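## Task

A free-standing wooden chest with 7 shallow drawers sits on the table, and its 4th drawer counting down from the top contains 3 small round tea tins. Pull that drawer open and place one tin so it rests entirely on the table (upright or on its side). When finished, the two remaining tins must still be inside that drawer, all seven drawers must be closed, and the chest must be at its original spot. Nothing may be moving at the end, and nothing may depend on the robot to stay in place. Release everything and withdraw the hand.

## Robot and tools

ROBOT. One arm with six joints (shoulder pan, shoulder lift, elbow, wrist 1, wrist 2, wrist 3) carrying a five-finger right hand. Joint ranges in rad: pan -3.142 to 3.142, elbow 0.000 to 3.142, the others -6.283 to 6.283. Load limits: 141 N m for the three big joints, 26.3 N m for each wrist joint; a carried object's weight adds to them.

FRAMES. Scene frame: origin on the table top under the arm base, +z up, +y to the left when facing along +x. Results give end_effector_position (m) and end_effector_quat_wxyz in this frame, plus velocities (m/s, rad/s). The hand point sits 0.05 m in front of the palm, where index pad and thumb tip meet in a pinch. Its own axes: +z along the straightened fingers (fingertips 0.06-0.07 m past it), +y out of the palm, +x across the palm toward the little finger. Across the palm the hand extends 0.08 m on the little-finger side and 0.02 m (thumb in front of palm) up to 0.09 m on the thumb side. A wrist bracket on the little-finger side sticks out 0.03 m beyond the point along +y and 0.11 m across; it can collide.

ROW. Every motion is one list of 14 numbers, each in [-1, 1]: dx, dy, dz, rx, ry, rz, little, ring, middle, index, thumb_bend, thumb_turn, force_limit, speed. The first six are an offset, not a pose: a displacement in the hand point's own axes, counted from the hand point pose in the most recent result that shows it (before any such result in the scene, and for later calls within one reply, from where the robot stands when the action begins). 1.0 equals 0.6 m or 180 degrees; rx, ry, rz form one rotation vector. All zeros therefore drives back to that reference pose; it is not a pause. The next six are absolute finger targets: +1 straight/open, -1 fully curled; thumb_turn +1 beside the palm, -1 opposite the fingers. A pinch is roughly index -0.22, thumb_bend -0.75, thumb_turn -0.57. force_limit maps -1..+1 to about 0..10 N at the fingertip (0..15 N for the two thumb motors) and only stops closing. speed maps -1..+1 to near zero..full (full travel 0.6 s); close at -0.9 or slower for a gentle hold.

TOOLS.
execute_actions {"actions": [...], "pictures": bool}: the list holds at most one item. Empty list: just report state. {"rows": [[14 numbers], ...], "steps": n}: up to 15 rows and 15 steps of 1/30 s (default 15); row k is used at step k, the last row repeats. Every row is measured from the same reference pose, not from the row before. {"steps": n} alone (max 300) waits until n steps have passed since the previous result, reply time included.
move {"target": [14 numbers], "speed": m/s 0.002-0.5 (default 0.25, turning up to twice that in rad/s), "stop_force": N 9-40}: straight path toward one target offset (same reference rules), lasting 0.5-10 s; it cuts off at 10 s. Hand numbers are sent at the start. stop_force ends the path when push against the motion rises that much above its pre-move value for 2 steps, then backs up 2 steps and holds; it is judged along the line to the target in the starting axes, so do not trust it on turning moves, and omit it when pulling away from something you press on. Not usable before 0.2 s of scene time. The result adds a move: line (done, contact, off_target, moving, held, fault) and limits (paced = command clipped, held = some steps blocked) plus distance from target.
wait {"seconds": 0-10}: let time pass, nothing new sent.
zoom_image {"camera": cam_high|cam_low|cam_wrist, "region": [x0,y0,x1,y1]}: pixel box from the top-left, at most 504x504. Images: cam_high 504x504, cam_low 504x504, cam_wrist 616x616.
show_instructions {}: shows the reference images.
finished_scene {"scene": n}: ends and grades the current scene; irreversible. Replying without any tool call ends everything.

MOTION. Each step the commanded pose is clipped to 100 mm and 16 degrees from the measured pose; the arm trails commands by about 0.17 s and may fall short on big moves, so read the pose and send the remainder. Position wins over orientation when both cannot be met. A pose unreachable line or HELD marks steps the clearance check altered or blocked (the base mount counts as arm). Hand target shows where the controller is heading.

HAND READINGS. hand_measured, hand_stopped_by (moving, target, force, stalled, fault) and hand_load_n list six values in motor order. A motor moves only when its target changes by 0.01 or more, then locks. Resend identical numbers to keep a grip; loads dropping near 0 mean the object slipped. For a whole-hand wrap (objects 0.035-0.08 m) turn the thumb in front of the palm before arriving.

FORCES. Wrist force/torque are in hand axes, offset up to about 4 N, noise up to 2.4 N, saturating near 50 N. Joint torques are noisy and offset. A torque at a joint's limit or 150 N external force triggers a 10 s stop that drops the rest of the call; MOTOR HOT from 70 °C, braking at 85 °C.

AVOID. The arm is stiff: aim only slightly past contact, approach slowly, prefer stop_force. Don't knock the chest out of place, drop tins, or push anything off the table. Close all drawers, release, move clear, and confirm stillness before finishing.

Each tool is called by a JSON object that holds its "op" and its "data", one argument or row to a line.

Reference images:

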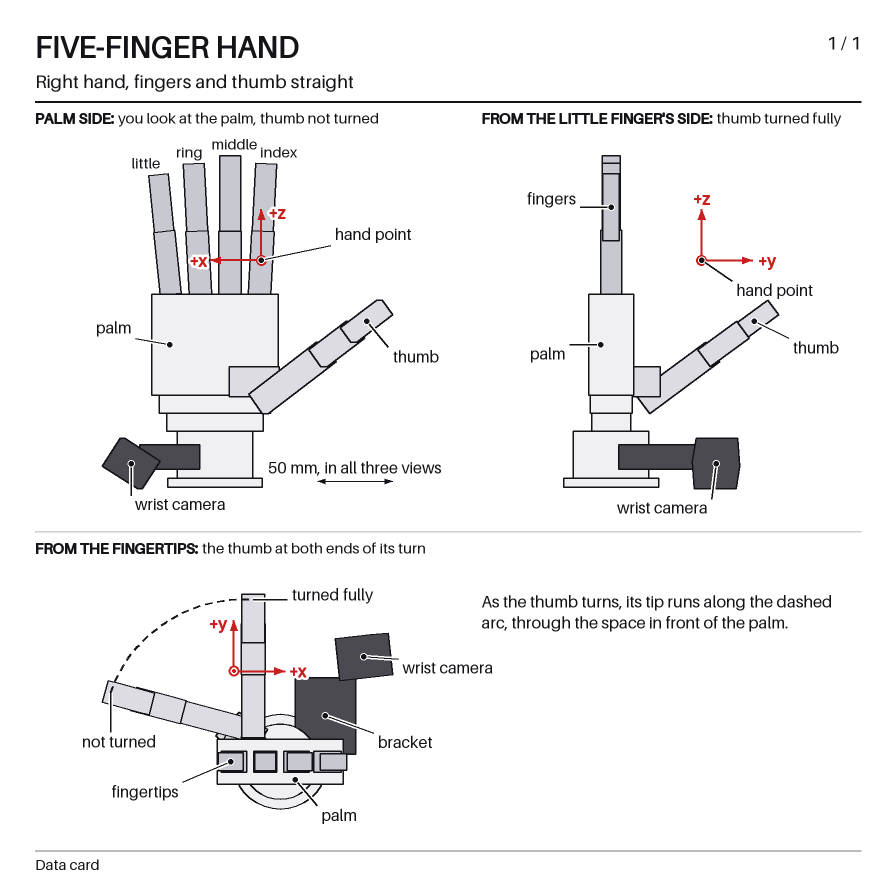

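## Session

{"op": "execute_actions", "data": {
  "actions": []
}}

Scene clock: 0.00 s of 6600.00 s.
end_effector_position=(-0.0427, +0.3396, +0.3291) hand_measured=(+1.000, +1.000, +1.000, +1.000, +1.000, +1.000) hand_load_n=(+0.0, +0.0, +0.0, +0.0, +0.0, +0.0) hand_stopped_by=(target, target, target, target, target, target) hand_force_limit=0.00 hand_speed=-0.80 end_effector_quat_wxyz=(-0.131, +0.991, -0.011, +0.014) end_effector_velocity=(-0.000, +0.000, +0.000) end_effector_angular_velocity=(+0.000, +0.000, -0.001)
Joint positions: [ 1.452 -0.716  1.702  0.773  1.926 -3.222]
Joint velocities: [ 0.    -0.    -0.001  0.001 -0.     0.001]
Joint torques (N m, as the arm reports them, + toward a larger angle): no reading
Wrist force (N, on the end effector, along its own x y z axes, offset not removed): no reading
Wrist torque (N m, same axes, about the end effector's origin, offset not removed): no reading
Hand target: -0.043, +0.340, +0.329; -0.131, +0.991, -0.011, +0.014

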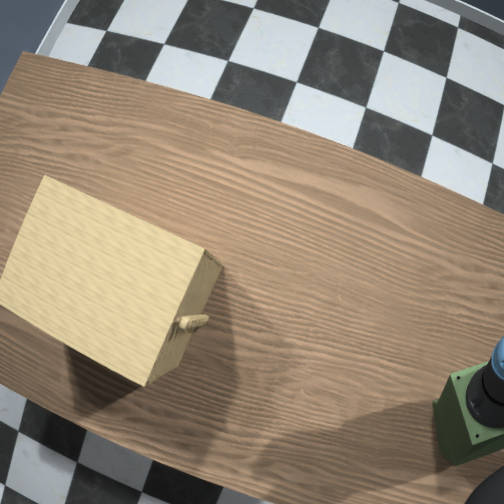

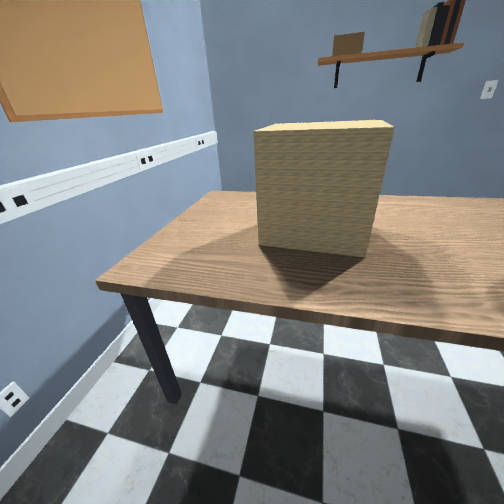

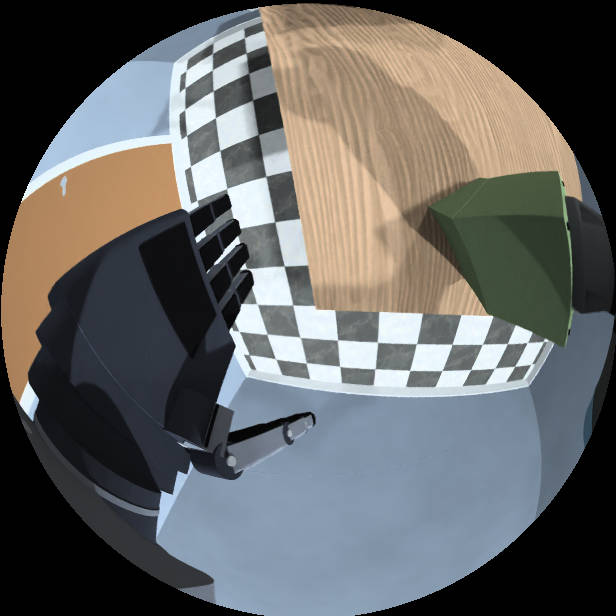

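{"op": "zoom_image", "data": {
  "camera": "cam_high",
  "region": [100, 220, 280, 400]
}}

{"op": "zoom_image", "data": {
  "camera": "cam_wrist",
  "region": [250, 0, 616, 366]
}}

Region (100, 220, 280, 400) of cam_high's 504x504 image, scaled by 2.800, with more detail than that image has.

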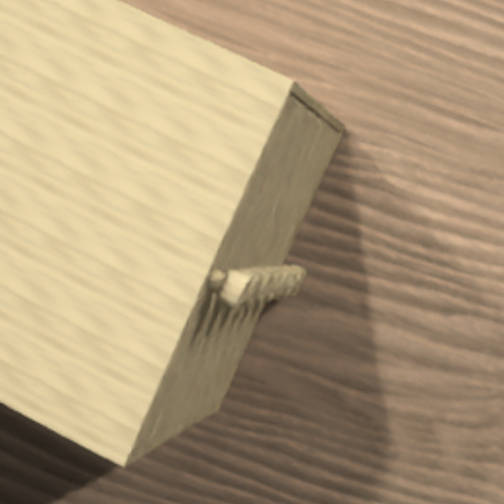

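Region (250, 0, 616, 366) of cam_wrist's 616x616 image, scaled by 1.377, with more detail than that image has.

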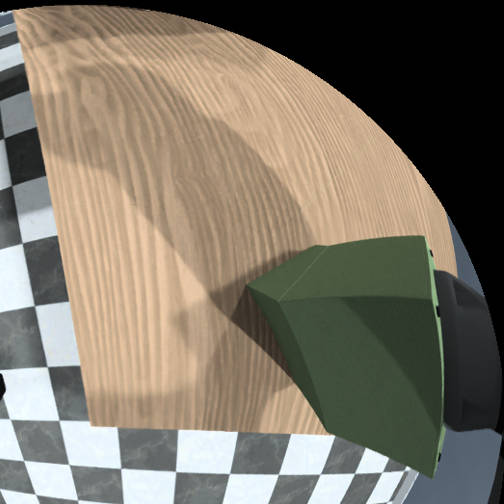

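{"op": "move", "data": {
  "target": [0.637,0.322,-0.279,-0.188,0.061,-0.515,1,1,1,1,1,1,0,0.5],
  "speed": 0.3
}}

Scene clock: 27.33 s of 6600.00 s.
end_effector_position=(+0.2028, +0.1813, +0.4089) hand_measured=(+1.000, +1.000, +1.000, +1.000, +1.000, +1.000) hand_load_n=(+0.0, +0.0, +0.0, +0.0, +0.0, +0.0) hand_stopped_by=(target, target, target, target, target, target) hand_force_limit=0.00 hand_speed=0.50 end_effector_quat_wxyz=(+0.085, +0.864, +0.478, +0.133) end_effector_velocity=(+0.000, +0.001, +0.000) end_effector_angular_velocity=(+0.001, -0.000, -0.000)
Joint positions: [ 1.225 -1.005  1.902  0.986  2.317 -4.422]
Joint velocities: [-0.     0.    -0.002  0.     0.    -0.001]
Joint torques (N m, as the arm reports them, + toward a larger angle): [ 22.9   -8.28 -29.85   4.36  -2.14  -1.59]
Wrist force (N, on the end effector, along its own x y z axes, offset not removed): [0.0 0.0 -2.1]
Wrist torque (N m, same axes, about the end effector's origin, offset not removed): [0.11 0.34 0.19]
Hand target: +0.203, +0.181, +0.409; +0.085, +0.864, +0.478, +0.133
Off the commanded pose: 0.157 m, 34 deg; position and orientation clipped at the last step of the last action.
After step 90, 21.10 s passed at rest.
move: held; limits=paced,held; held on 33 of 97 steps, including the last
pose unreachable: on one or more control steps of this call an arm could not follow its commanded pose, so it was not sent that pose on those steps. On the call's last step it was still not sent that pose. It may still have moved: this result reports where it is.
cause: the commanded pose would bring two parts of the arm too close to each other (joints 4 (wrist 1) to 6 (wrist 3) lie between them).

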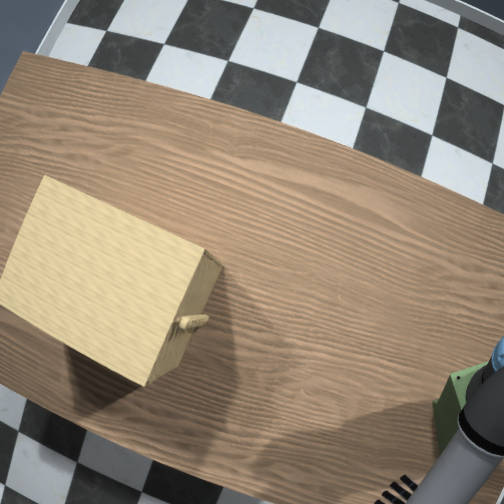

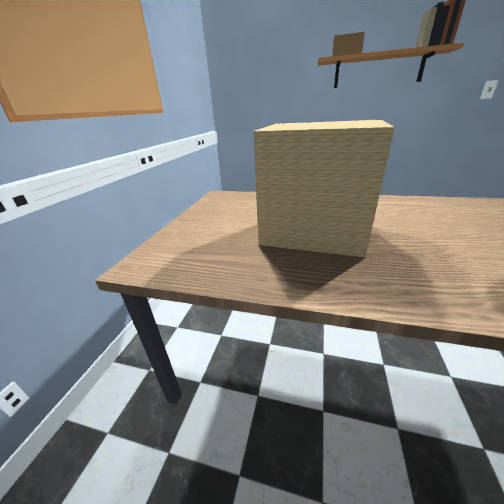

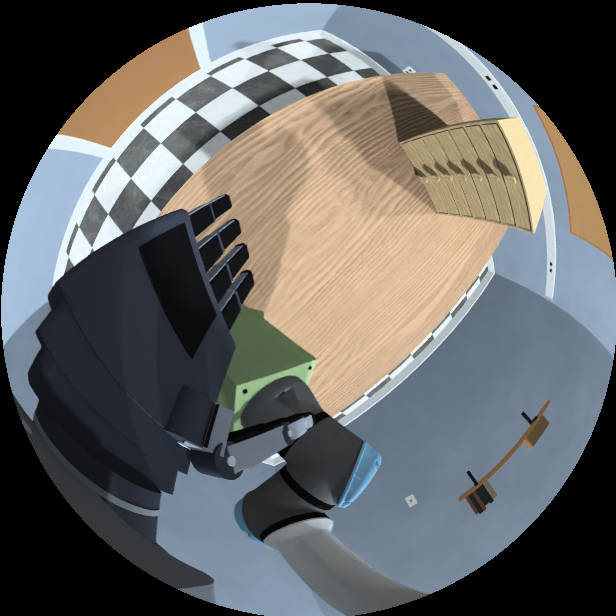

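{"op": "move", "data": {
  "target": [0.12,0.281,0.238,-0.197,0.366,0.282,1,1,1,1,1,1,0,0.5],
  "speed": 0.3
}}

Scene clock: 48.97 s of 6600.00 s.
end_effector_position=(+0.2059, +0.1809, +0.4078) hand_measured=(+1.000, +1.000, +1.000, +1.000, +1.000, +1.000) hand_load_n=(+0.0, +0.0, +0.0, +0.0, +0.0, +0.0) hand_stopped_by=(target, target, target, target, target, target) hand_force_limit=0.00 hand_speed=0.50 end_effector_quat_wxyz=(+0.085, +0.866, +0.473, +0.143) end_effector_velocity=(-0.000, +0.001, +0.001) end_effector_angular_velocity=(+0.002, -0.001, +0.001)
Joint positions: [ 1.221 -1.01   1.909  0.965  2.332 -4.425]
Joint velocities: [ 0.002 -0.    -0.001  0.     0.     0.001]
Joint torques (N m, as the arm reports them, + toward a larger angle): [ 16.92 -11.93 -29.61   4.13  -2.12   1.72]
Wrist force (N, on the end effector, along its own x y z axes, offset not removed): [0.6 2.6 2.6]
Wrist torque (N m, same axes, about the end effector's origin, offset not removed): [0.14 0.15 0.34]
Hand target: +0.206, +0.181, +0.408; +0.085, +0.865, +0.473, +0.143
Off the commanded pose: 0.229 m, 89 deg; position and orientation clipped at the last step of the last action.
After step 90, 15.67 s passed at rest.
move: held; limits=paced,held; held on 76 of 89 steps, including the last
pose unreachable: on one or more control steps of this call an arm could not follow its commanded pose, so it was not sent that pose on those steps. On the call's last step it was still not sent that pose. It may still have moved: this result reports where it is.
cause: the commanded pose would bring two parts of the arm too close to each other (joints 4 (wrist 1) to 6 (wrist 3) lie between them).

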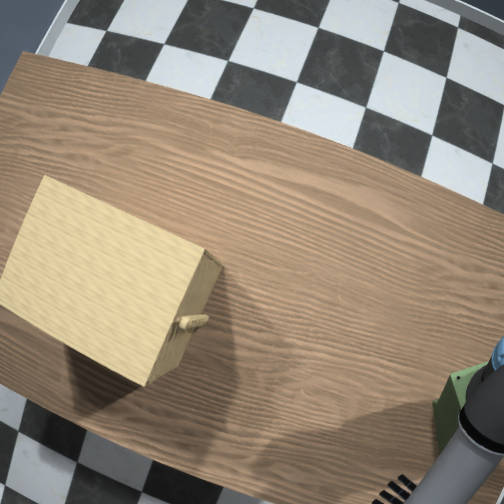

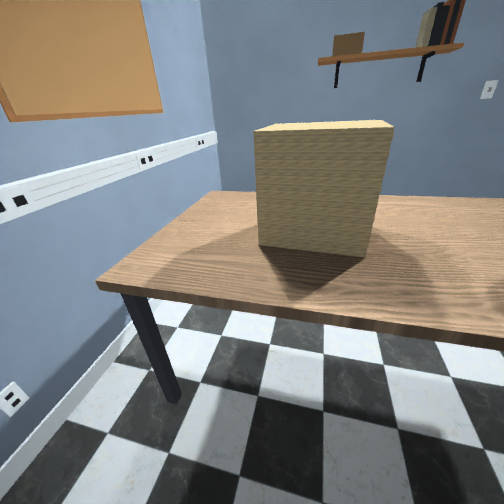

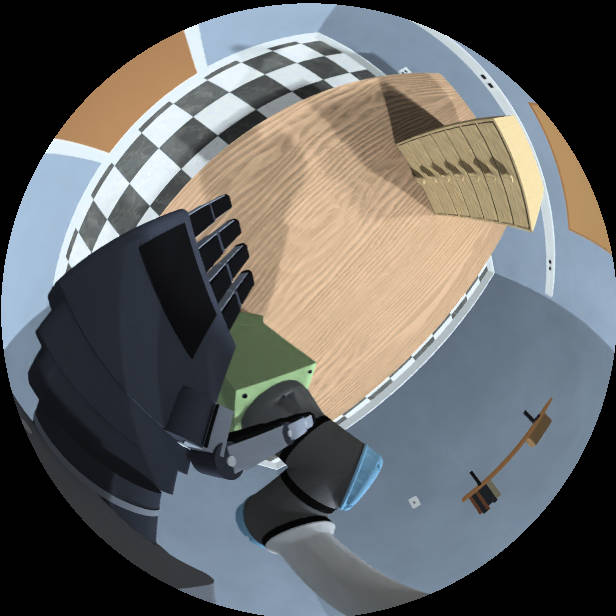

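{"op": "move", "data": {
  "target": [0.352,-0.308,0.019,0.189,0.227,0.170,1,1,1,1,1,1,0,0.5],
  "speed": 0.3
}}

Scene clock: 62.47 s of 6600.00 s.
end_effector_position=(+0.1714, +0.4580, +0.3805) hand_measured=(+1.000, +1.000, +1.000, +1.000, +1.000, +1.000) hand_load_n=(+0.0, +0.0, +0.0, +0.0, +0.0, +0.0) hand_stopped_by=(target, target, target, target, target, target) hand_force_limit=0.00 hand_speed=0.50 end_effector_quat_wxyz=(-0.368, +0.840, +0.256, +0.305) end_effector_velocity=(+0.001, +0.003, +0.000) end_effector_angular_velocity=(+0.016, -0.001, -0.003)
Joint positions: [ 1.229 -1.003  1.885 -0.016  1.936 -4.419]
Joint velocities: [-0.003 -0.002  0.006 -0.02  -0.007 -0.002]
Joint torques (N m, as the arm reports them, + toward a larger angle): [ -2.44 -35.04  -2.64  -2.57  -3.08  -1.79]
Wrist force (N, on the end effector, along its own x y z axes, offset not removed): [0.7 1.2 0.2]
Wrist torque (N m, same axes, about the end effector's origin, offset not removed): [0.04 0.20 0.29]
Hand target: +0.171, +0.458, +0.380; -0.369, +0.840, +0.255, +0.305
Off the commanded pose: 0.000 m, 0 deg.
After step 90, 5.37 s passed at rest.
move: done; limits=paced

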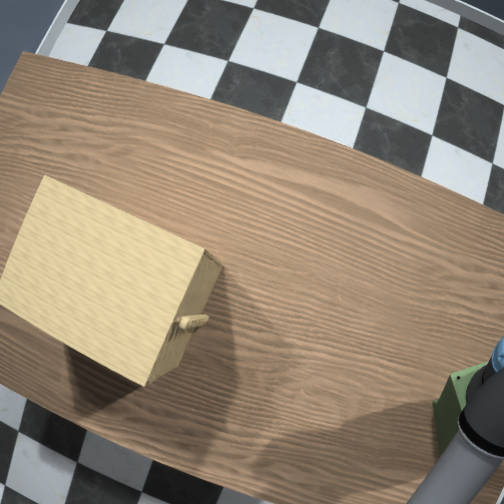

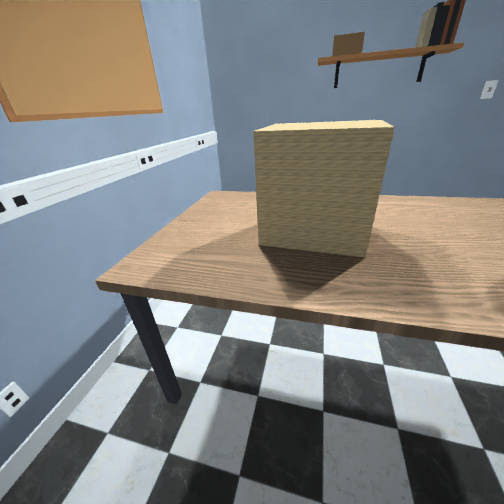

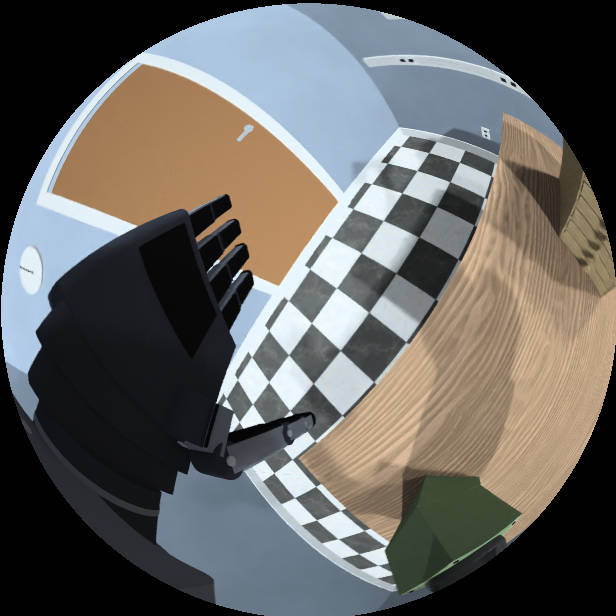

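{"op": "move", "data": {
  "target": [0.12,0.617,-0.217,-0.300,0.257,-0.054,1,1,1,1,1,1,0,0.5],
  "speed": 0.3
}}

Scene clock: 67.13 s of 6600.00 s.
end_effector_position=(+0.2517, +0.3565, +0.3635) hand_measured=(+1.000, +1.000, +1.000, +1.000, +1.000, +1.000) hand_load_n=(+0.0, +0.0, +0.0, +0.0, +0.0, +0.0) hand_stopped_by=(target, target, target, target, target, target) hand_force_limit=0.00 hand_speed=0.50 end_effector_quat_wxyz=(-0.253, +0.836, +0.178, +0.453) end_effector_velocity=(-0.000, -0.001, -0.001) end_effector_angular_velocity=(-0.002, +0.001, +0.000)
Joint positions: [ 1.154 -1.127  2.126 -0.379  2.238 -4.639]
Joint velocities: [-0.001  0.     0.002  0.     0.    -0.   ]
Joint torques (N m, as the arm reports them, + toward a larger angle): [ 21.9   -5.96 -31.4    1.48  -2.92   1.78]
Wrist force (N, on the end effector, along its own x y z axes, offset not removed): [-0.2 0.9 0.4]
Wrist torque (N m, same axes, about the end effector's origin, offset not removed): [0.25 0.37 0.37]
Hand target: +0.252, +0.357, +0.363; -0.253, +0.836, +0.178, +0.453
Off the commanded pose: 0.268 m, 49 deg; position and orientation clipped at the last step of the last action.
move: held; limits=paced,held; held on 46 of 73 steps, including the last
pose unreachable: on one or more control steps of this call an arm could not follow its commanded pose, so it was not sent that pose on those steps. On the call's last step it was still not sent that pose. It may still have moved: this result reports where it is.
cause: the commanded pose would bring two parts of the arm too close to each other (joints 4 (wrist 1) to 6 (wrist 3) lie between them).

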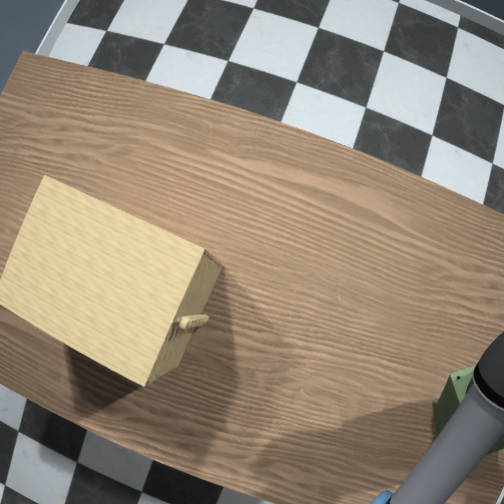

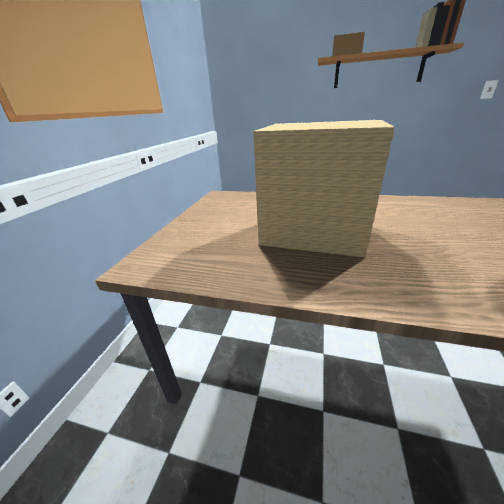

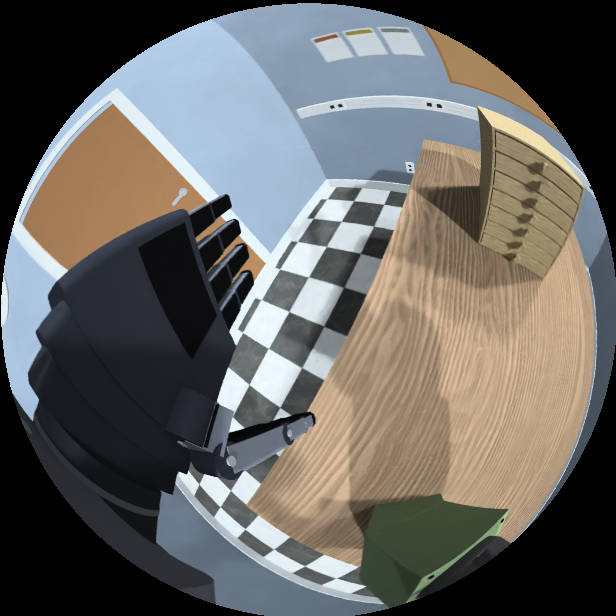

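{"op": "move", "data": {
  "target": [-0.05,0.248,-0.037,-0.015,-0.230,0.074,1,1,1,1,1,1,0,0.5],
  "speed": 0.3
}}

Scene clock: 85.77 s of 6600.00 s.
end_effector_position=(+0.2992, +0.2212, +0.3091) hand_measured=(+1.000, +1.000, +1.000, +1.000, +1.000, +1.000) hand_load_n=(+0.0, +0.0, +0.0, +0.0, +0.0, +0.0) hand_stopped_by=(target, target, target, target, target, target) hand_force_limit=0.00 hand_speed=0.50 end_effector_quat_wxyz=(-0.205, +0.962, +0.149, +0.102) end_effector_velocity=(+0.000, -0.001, -0.001) end_effector_angular_velocity=(-0.004, +0.014, +0.002)
Joint positions: [ 0.655 -1.229  1.953  0.511  1.856 -4.485]
Joint velocities: [-0.006  0.006 -0.008  0.015 -0.006  0.002]
Joint torques (N m, as the arm reports them, + toward a larger angle): [  1.17  -8.83 -28.37   3.21  -3.06   2.01]
Wrist force (N, on the end effector, along its own x y z axes, offset not removed): [3.6 0.2 -1.0]
Wrist torque (N m, same axes, about the end effector's origin, offset not removed): [0.04 -0.20 0.53]
Hand target: +0.299, +0.221, +0.309; -0.205, +0.962, +0.149, +0.101
Off the commanded pose: 0.000 m, 0 deg.
After step 90, 10.90 s passed at rest.
move: done; limits=paced

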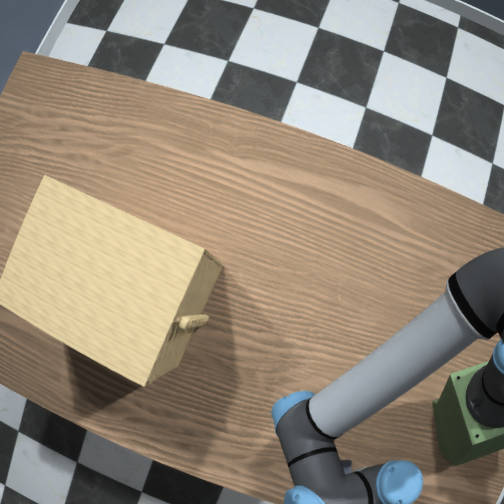

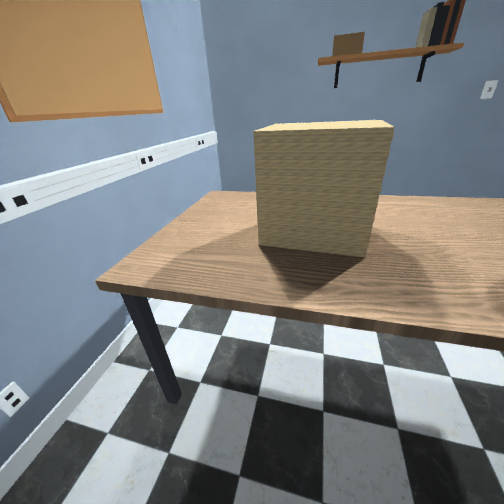

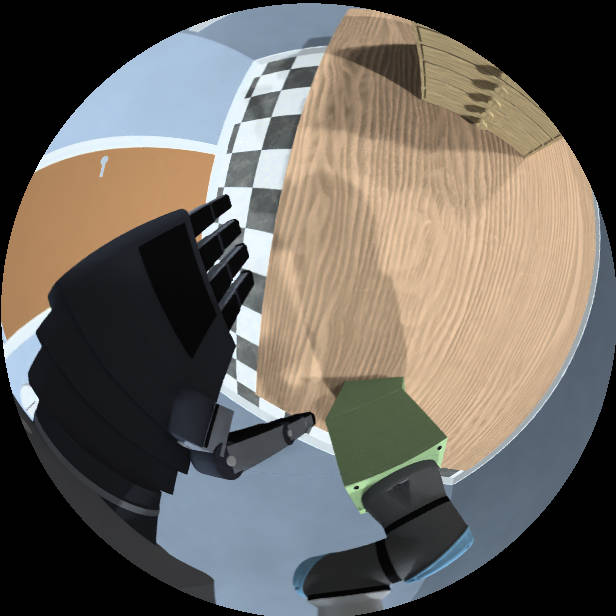

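{"op": "move", "data": {
  "target": [0.093,0.273,-0.083,0,0,0.95,1,1,1,1,1,1,0,0.5],
  "speed": 0.4
}}

Scene clock: 92.80 s of 6600.00 s.
end_effector_position=(+0.3981, +0.0712, +0.3083) hand_measured=(+1.000, +1.000, +1.000, +1.000, +1.000, +1.000) hand_load_n=(+0.0, +0.0, +0.0, +0.0, +0.0, +0.0) hand_stopped_by=(target, target, target, target, target, target) hand_force_limit=0.00 hand_speed=0.50 end_effector_quat_wxyz=(+0.117, -0.225, +0.947, +0.197) end_effector_velocity=(-0.000, +0.000, +0.000) end_effector_angular_velocity=(+0.002, +0.005, -0.011)
Joint positions: [-0.327 -1.624  2.09   0.681  1.464 -2.412]
Joint velocities: [-0.    -0.001  0.002 -0.     0.     0.012]
Joint torques (N m, as the arm reports them, + toward a larger angle): [ -1.42 -36.99   4.68   4.54  -3.36   1.67]
Wrist force (N, on the end effector, along its own x y z axes, offset not removed): [1.8 0.3 -0.7]
Wrist torque (N m, same axes, about the end effector's origin, offset not removed): [0.10 -0.03 0.35]
Hand target: +0.398, +0.071, +0.308; +0.117, -0.224, +0.947, +0.197
Off the commanded pose: 0.000 m, 0 deg.
move: done

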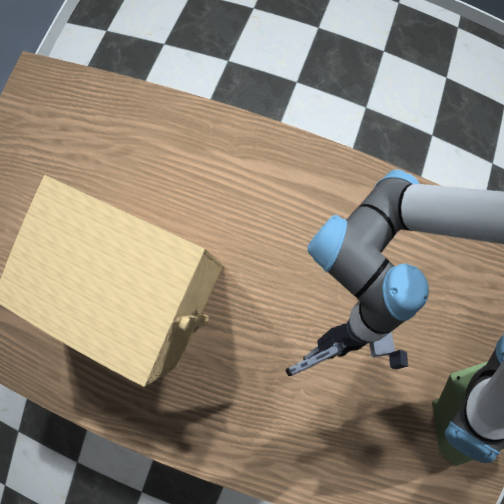

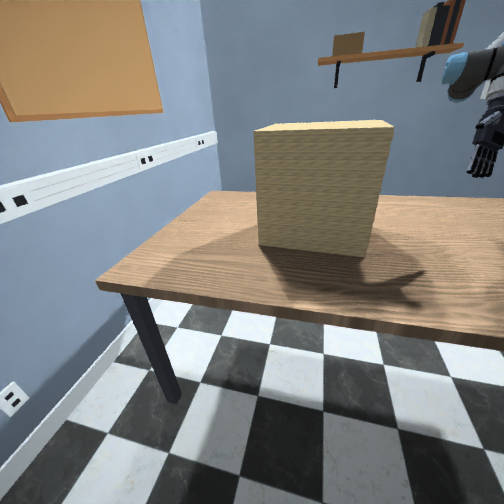

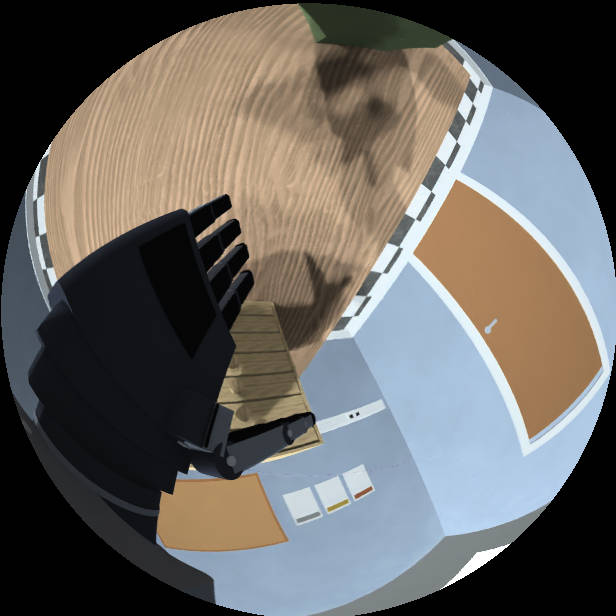

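{"op": "move", "data": {
  "target": [-0.148,-0.223,0.137,-0.395,0.183,0.644,-1,-1,-1,0.4,-0.6,-0.57,0,0.5],
  "speed": 0.4
}}

Scene clock: 106.17 s of 6600.00 s.
end_effector_position=(+0.5498, +0.0298, +0.2195) hand_measured=(-1.000, -1.000, -1.000, +0.400, -0.600, -0.570) hand_load_n=(+0.0, +0.0, +0.0, +0.0, +0.0, +0.0) hand_stopped_by=(target, target, target, target, target, target) hand_force_limit=0.00 hand_speed=0.50 end_effector_quat_wxyz=(-0.429, +0.560, +0.432, +0.561) end_effector_velocity=(+0.002, -0.000, -0.000) end_effector_angular_velocity=(+0.000, +0.008, -0.008)
Joint positions: [-0.703 -0.889  1.917  1.233  0.489 -1.202]
Joint velocities: [ 0.002 -0.003 -0.001 -0.01  -0.008  0.02 ]
Joint torques (N m, as the arm reports them, + toward a larger angle): [ 26.75 -49.34  16.74  -0.8   -2.93   1.43]
Wrist force (N, on the end effector, along its own x y z axes, offset not removed): [1.8 1.5 0.6]
Wrist torque (N m, same axes, about the end effector's origin, offset not removed): [0.28 0.04 0.45]
Hand target: +0.550, +0.030, +0.220; -0.429, +0.560, +0.432, +0.561
Off the commanded pose: 0.000 m, 0 deg.
After step 90, 6.70 s passed at rest.
move: done

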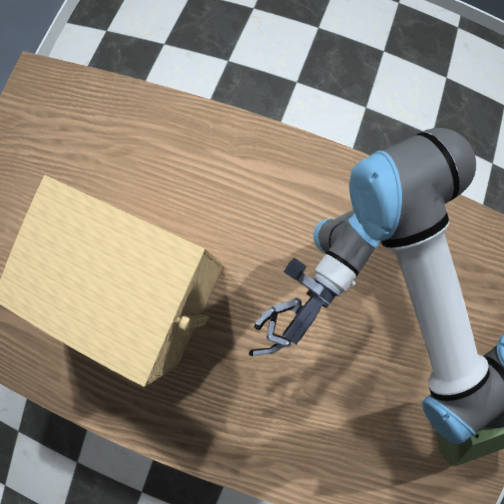

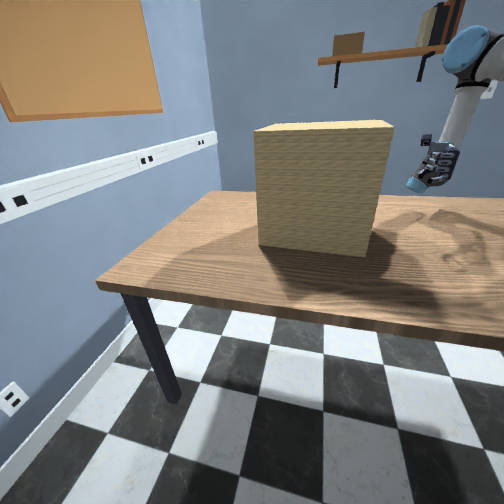

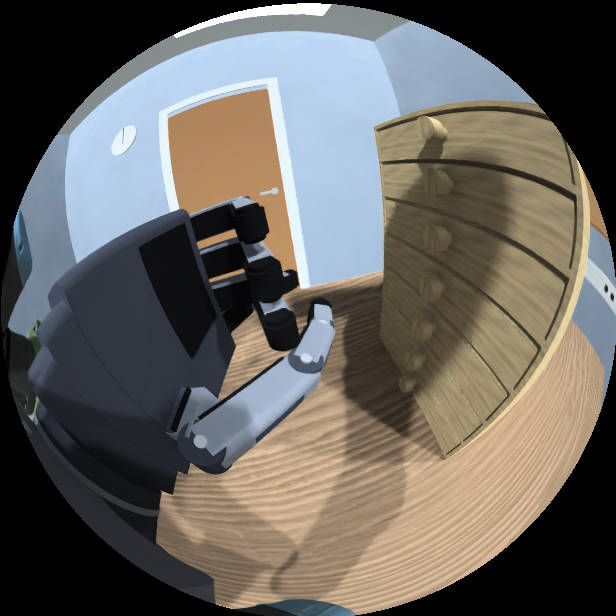

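{"op": "zoom_image", "data": {
  "camera": "cam_high",
  "region": [140, 230, 340, 430]
}}

{"op": "zoom_image", "data": {
  "camera": "cam_wrist",
  "region": [220, 90, 600, 470]
}}

Region (140, 230, 340, 430) of cam_high's 504x504 image, scaled by 2.520, with more detail than that image has.

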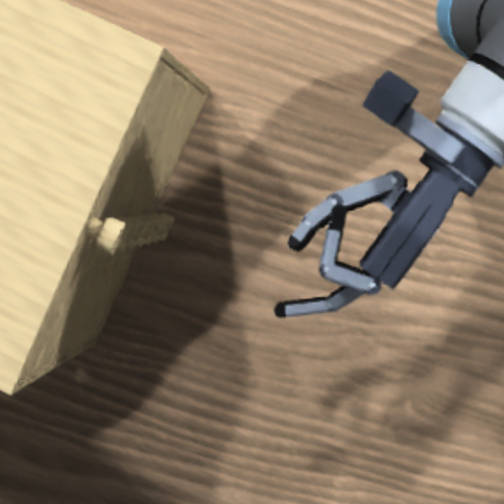

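Region (220, 90, 600, 470) of cam_wrist's 616x616 image, scaled by 1.326, with more detail than that image has.

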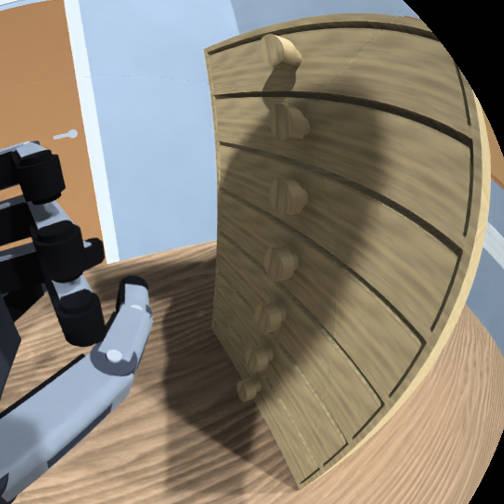

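{"op": "move", "data": {
  "target": [-0.067,0.108,0.046,0,0,0,1,1,1,0.4,-0.4,-0.57,0,0.5],
  "speed": 0.15
}}

{"op": "zoom_image", "data": {
  "camera": "cam_high",
  "region": [140, 240, 300, 400]
}}

Scene clock: 115.07 s of 6600.00 s.
end_effector_position=(+0.6195, +0.0396, +0.1798) hand_measured=(+1.000, +1.000, +1.000, +0.400, -0.400, -0.570) hand_load_n=(+0.0, +0.0, +0.0, +0.0, +0.0, +0.0) hand_stopped_by=(target, target, target, target, target, target) hand_force_limit=0.00 hand_speed=0.50 end_effector_quat_wxyz=(-0.429, +0.560, +0.432, +0.562) end_effector_velocity=(+0.002, -0.000, -0.002) end_effector_angular_velocity=(-0.001, +0.002, -0.001)
Joint positions: [-0.605 -0.757  1.636  1.22   0.432 -1.021]
Joint velocities: [ 0.001  0.004 -0.009 -0.002 -0.001  0.009]
Joint torques (N m, as the arm reports them, + toward a larger angle): [ 29.71 -28.24 -16.02  -0.66  -3.53   1.33]
Wrist force (N, on the end effector, along its own x y z axes, offset not removed): [-0.9 -0.1 0.8]
Wrist torque (N m, same axes, about the end effector's origin, offset not removed): [-0.07 0.41 0.15]
Hand target: +0.620, +0.040, +0.180; -0.429, +0.560, +0.432, +0.561
Off the commanded pose: 0.000 m, 0 deg.
After step 90, 4.77 s passed at rest.
move: done

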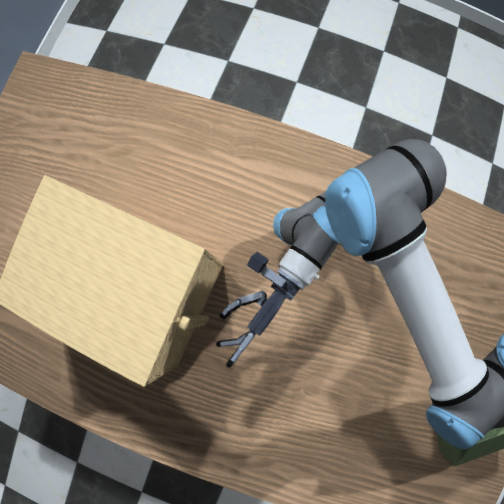

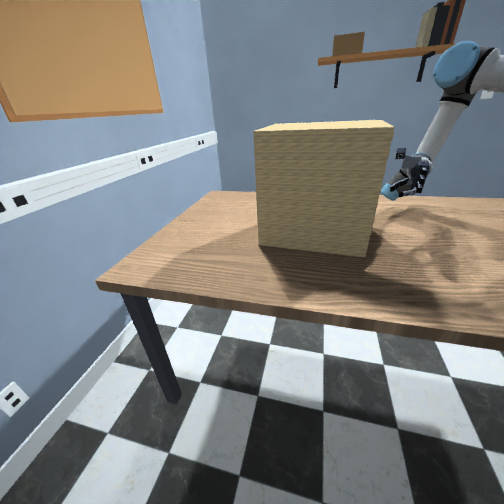

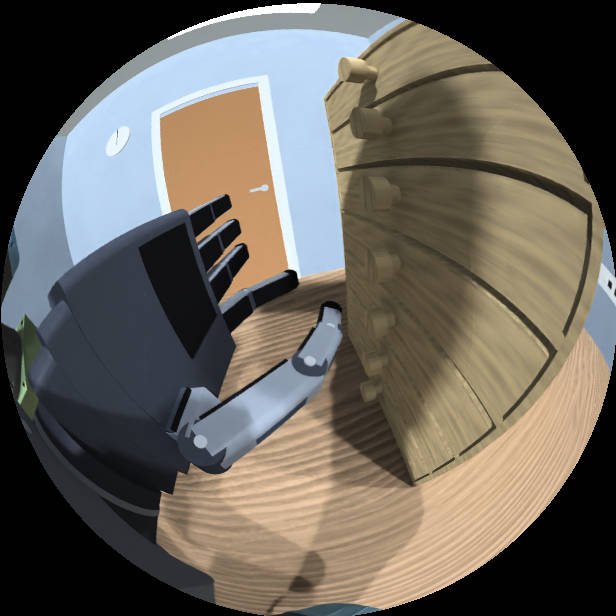

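Region (140, 240, 300, 400) of cam_high's 504x504 image, scaled by 3.150, with more detail than that image has.

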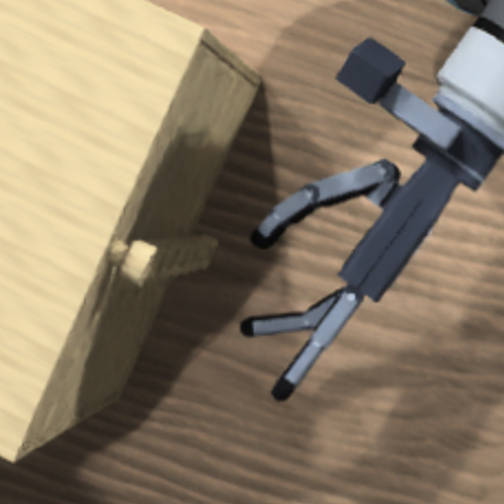

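{"op": "move", "data": {
  "target": [0.055,0.041,0.008,0,0,0,1,1,1,0.3,-0.55,-0.57,0,0.5],
  "speed": 0.1
}}

{"op": "zoom_image", "data": {
  "camera": "cam_high",
  "region": [140, 240, 300, 400]
}}

{"op": "zoom_image", "data": {
  "camera": "cam_wrist",
  "region": [220, 150, 460, 390]
}}

Scene clock: 121.67 s of 6600.00 s.
end_effector_position=(+0.6442, +0.0380, +0.2127) hand_measured=(+1.000, +1.000, +1.000, +0.300, -0.550, -0.570) hand_load_n=(+0.0, +0.0, +0.0, +0.0, +0.0, +0.0) hand_stopped_by=(target, target, target, target, target, target) hand_force_limit=0.00 hand_speed=0.50 end_effector_quat_wxyz=(-0.429, +0.560, +0.432, +0.562) end_effector_velocity=(+0.001, +0.001, +0.002) end_effector_angular_velocity=(+0.001, +0.002, +0.002)
Joint positions: [-0.563 -0.81   1.588  1.239  0.413 -0.93 ]
Joint velocities: [ 0.004 -0.003 -0.002 -0.    -0.001  0.008]
Joint torques (N m, as the arm reports them, + toward a larger angle): [ 29.47 -51.38 -19.23   0.84  -3.59   1.72]
Wrist force (N, on the end effector, along its own x y z axes, offset not removed): [-1.2 -0.1 -0.1]
Wrist torque (N m, same axes, about the end effector's origin, offset not removed): [0.03 0.45 0.28]
Hand target: +0.644, +0.038, +0.213; -0.429, +0.560, +0.432, +0.562
Off the commanded pose: 0.000 m, 0 deg.
After step 90, 2.67 s passed at rest.
move: done

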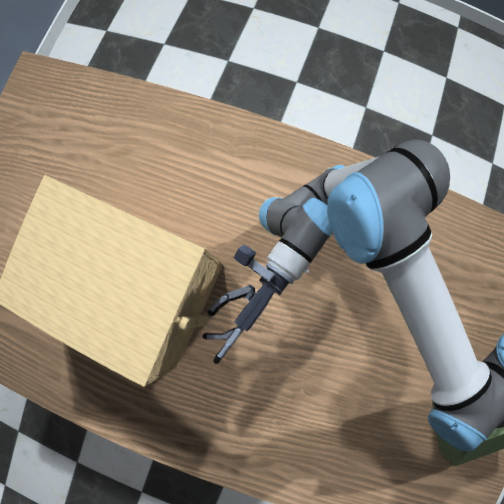

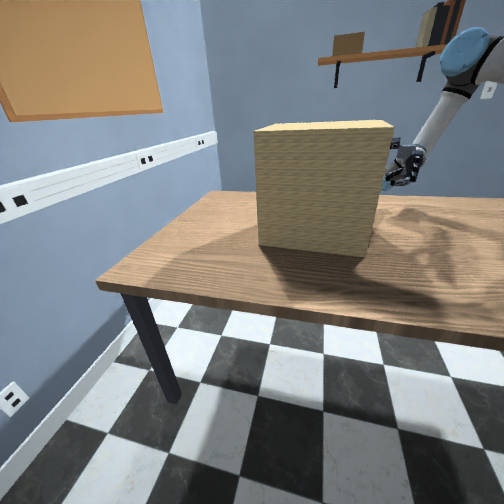

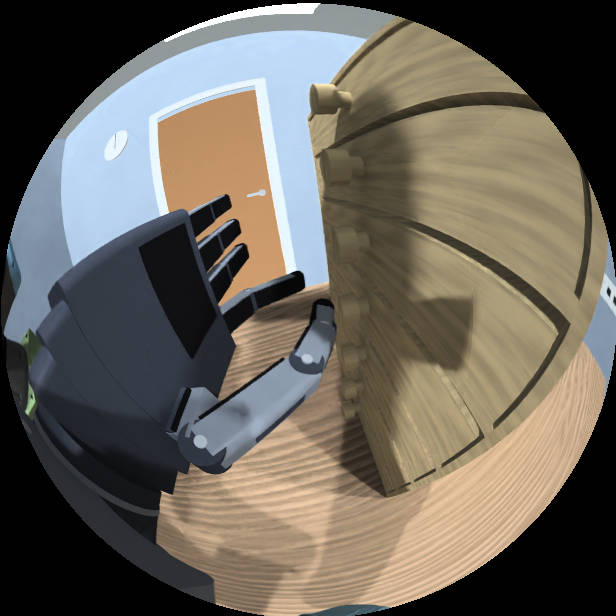

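Region (140, 240, 300, 400) of cam_high's 504x504 image, scaled by 3.150, with more detail than that image has.

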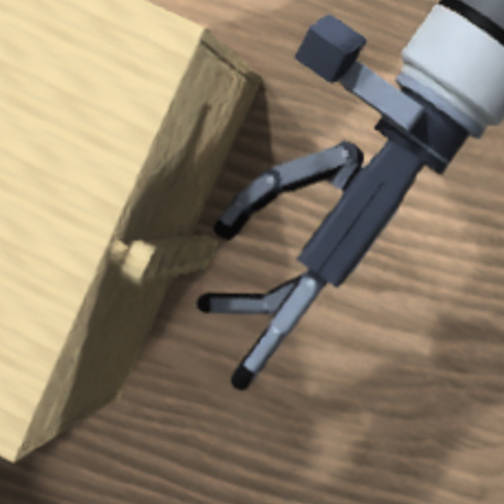

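Region (220, 150, 460, 390) of cam_wrist's 616x616 image, scaled by 2.100, with more detail than that image has.

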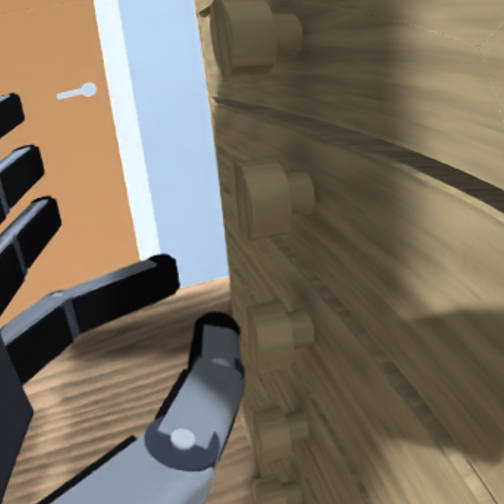

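{"op": "move", "data": {
  "target": [0.004,0.03,0.0,0,0,0,1,1,1,0.3,-0.65,-0.57,0,0.5],
  "speed": 0.03
}}

{"op": "zoom_image", "data": {
  "camera": "cam_high",
  "region": [160, 260, 260, 360]
}}

{"op": "zoom_image", "data": {
  "camera": "cam_wrist",
  "region": [220, 150, 460, 390]
}}

Scene clock: 127.20 s of 6600.00 s.
end_effector_position=(+0.6613, +0.0334, +0.2152) hand_measured=(+1.000, +1.000, +1.000, +0.300, -0.650, -0.570) hand_load_n=(+0.0, +0.0, +0.0, +0.0, +0.0, +0.0) hand_stopped_by=(target, target, target, target, target, target) hand_force_limit=0.00 hand_speed=0.50 end_effector_quat_wxyz=(-0.429, +0.560, +0.432, +0.562) end_effector_velocity=(+0.003, -0.001, +0.001) end_effector_angular_velocity=(-0.001, -0.001, +0.000)
Joint positions: [-0.55  -0.8    1.527  1.264  0.407 -0.901]
Joint velocities: [ 0.003  0.002 -0.011  0.004 -0.001  0.004]
Joint torques (N m, as the arm reports them, + toward a larger angle): [ 30.65 -29.75 -17.84   4.1   -3.67   1.8 ]
Wrist force (N, on the end effector, along its own x y z axes, offset not removed): [-1.0 0.3 -0.6]
Wrist torque (N m, same axes, about the end effector's origin, offset not removed): [-0.04 0.64 0.07]
Hand target: +0.662, +0.033, +0.215; -0.429, +0.560, +0.432, +0.562
Off the commanded pose: 0.000 m, 0 deg.
After step 90, 1.60 s passed at rest.
move: done

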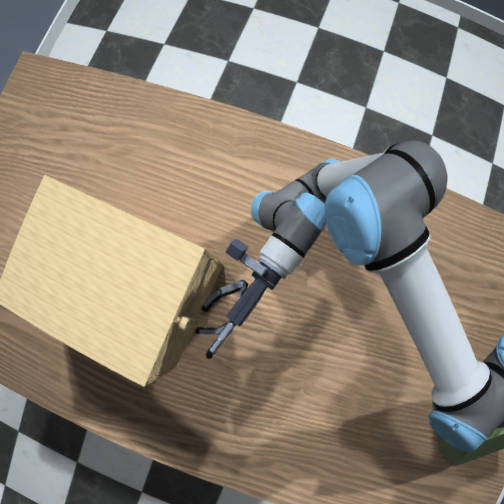

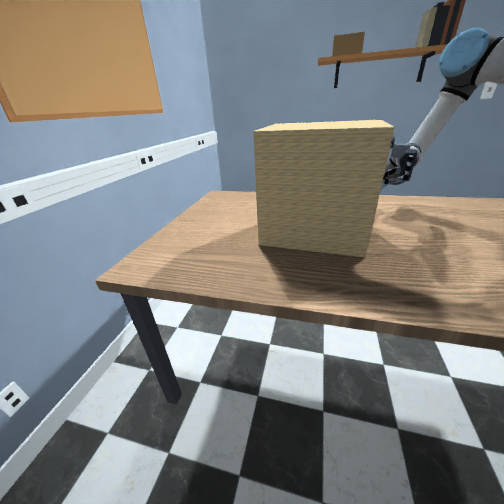

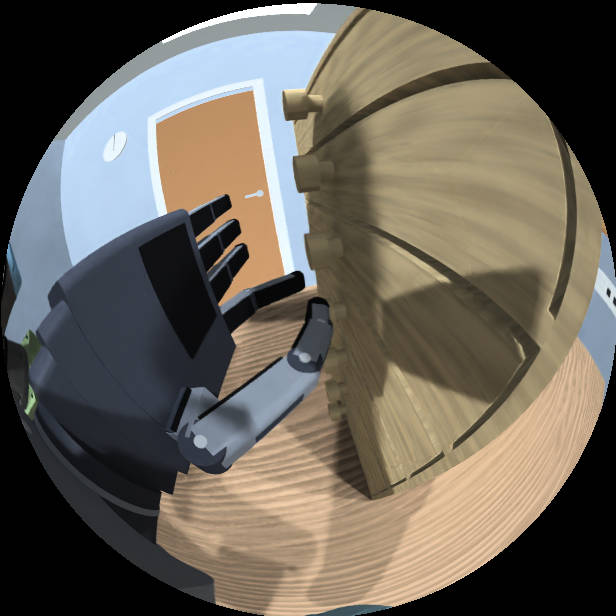

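Region (160, 260, 260, 360) of cam_high's 504x504 image, scaled by 5.040, with more detail than that image has.

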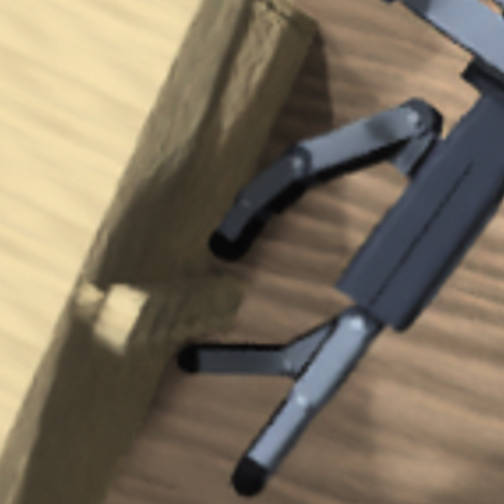

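Region (220, 150, 460, 390) of cam_wrist's 616x616 image, scaled by 2.100, with more detail than that image has.

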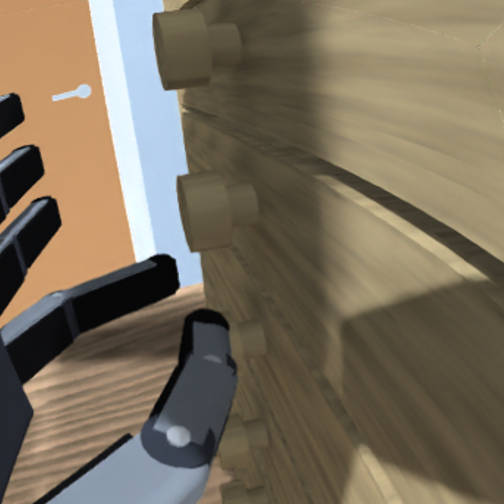

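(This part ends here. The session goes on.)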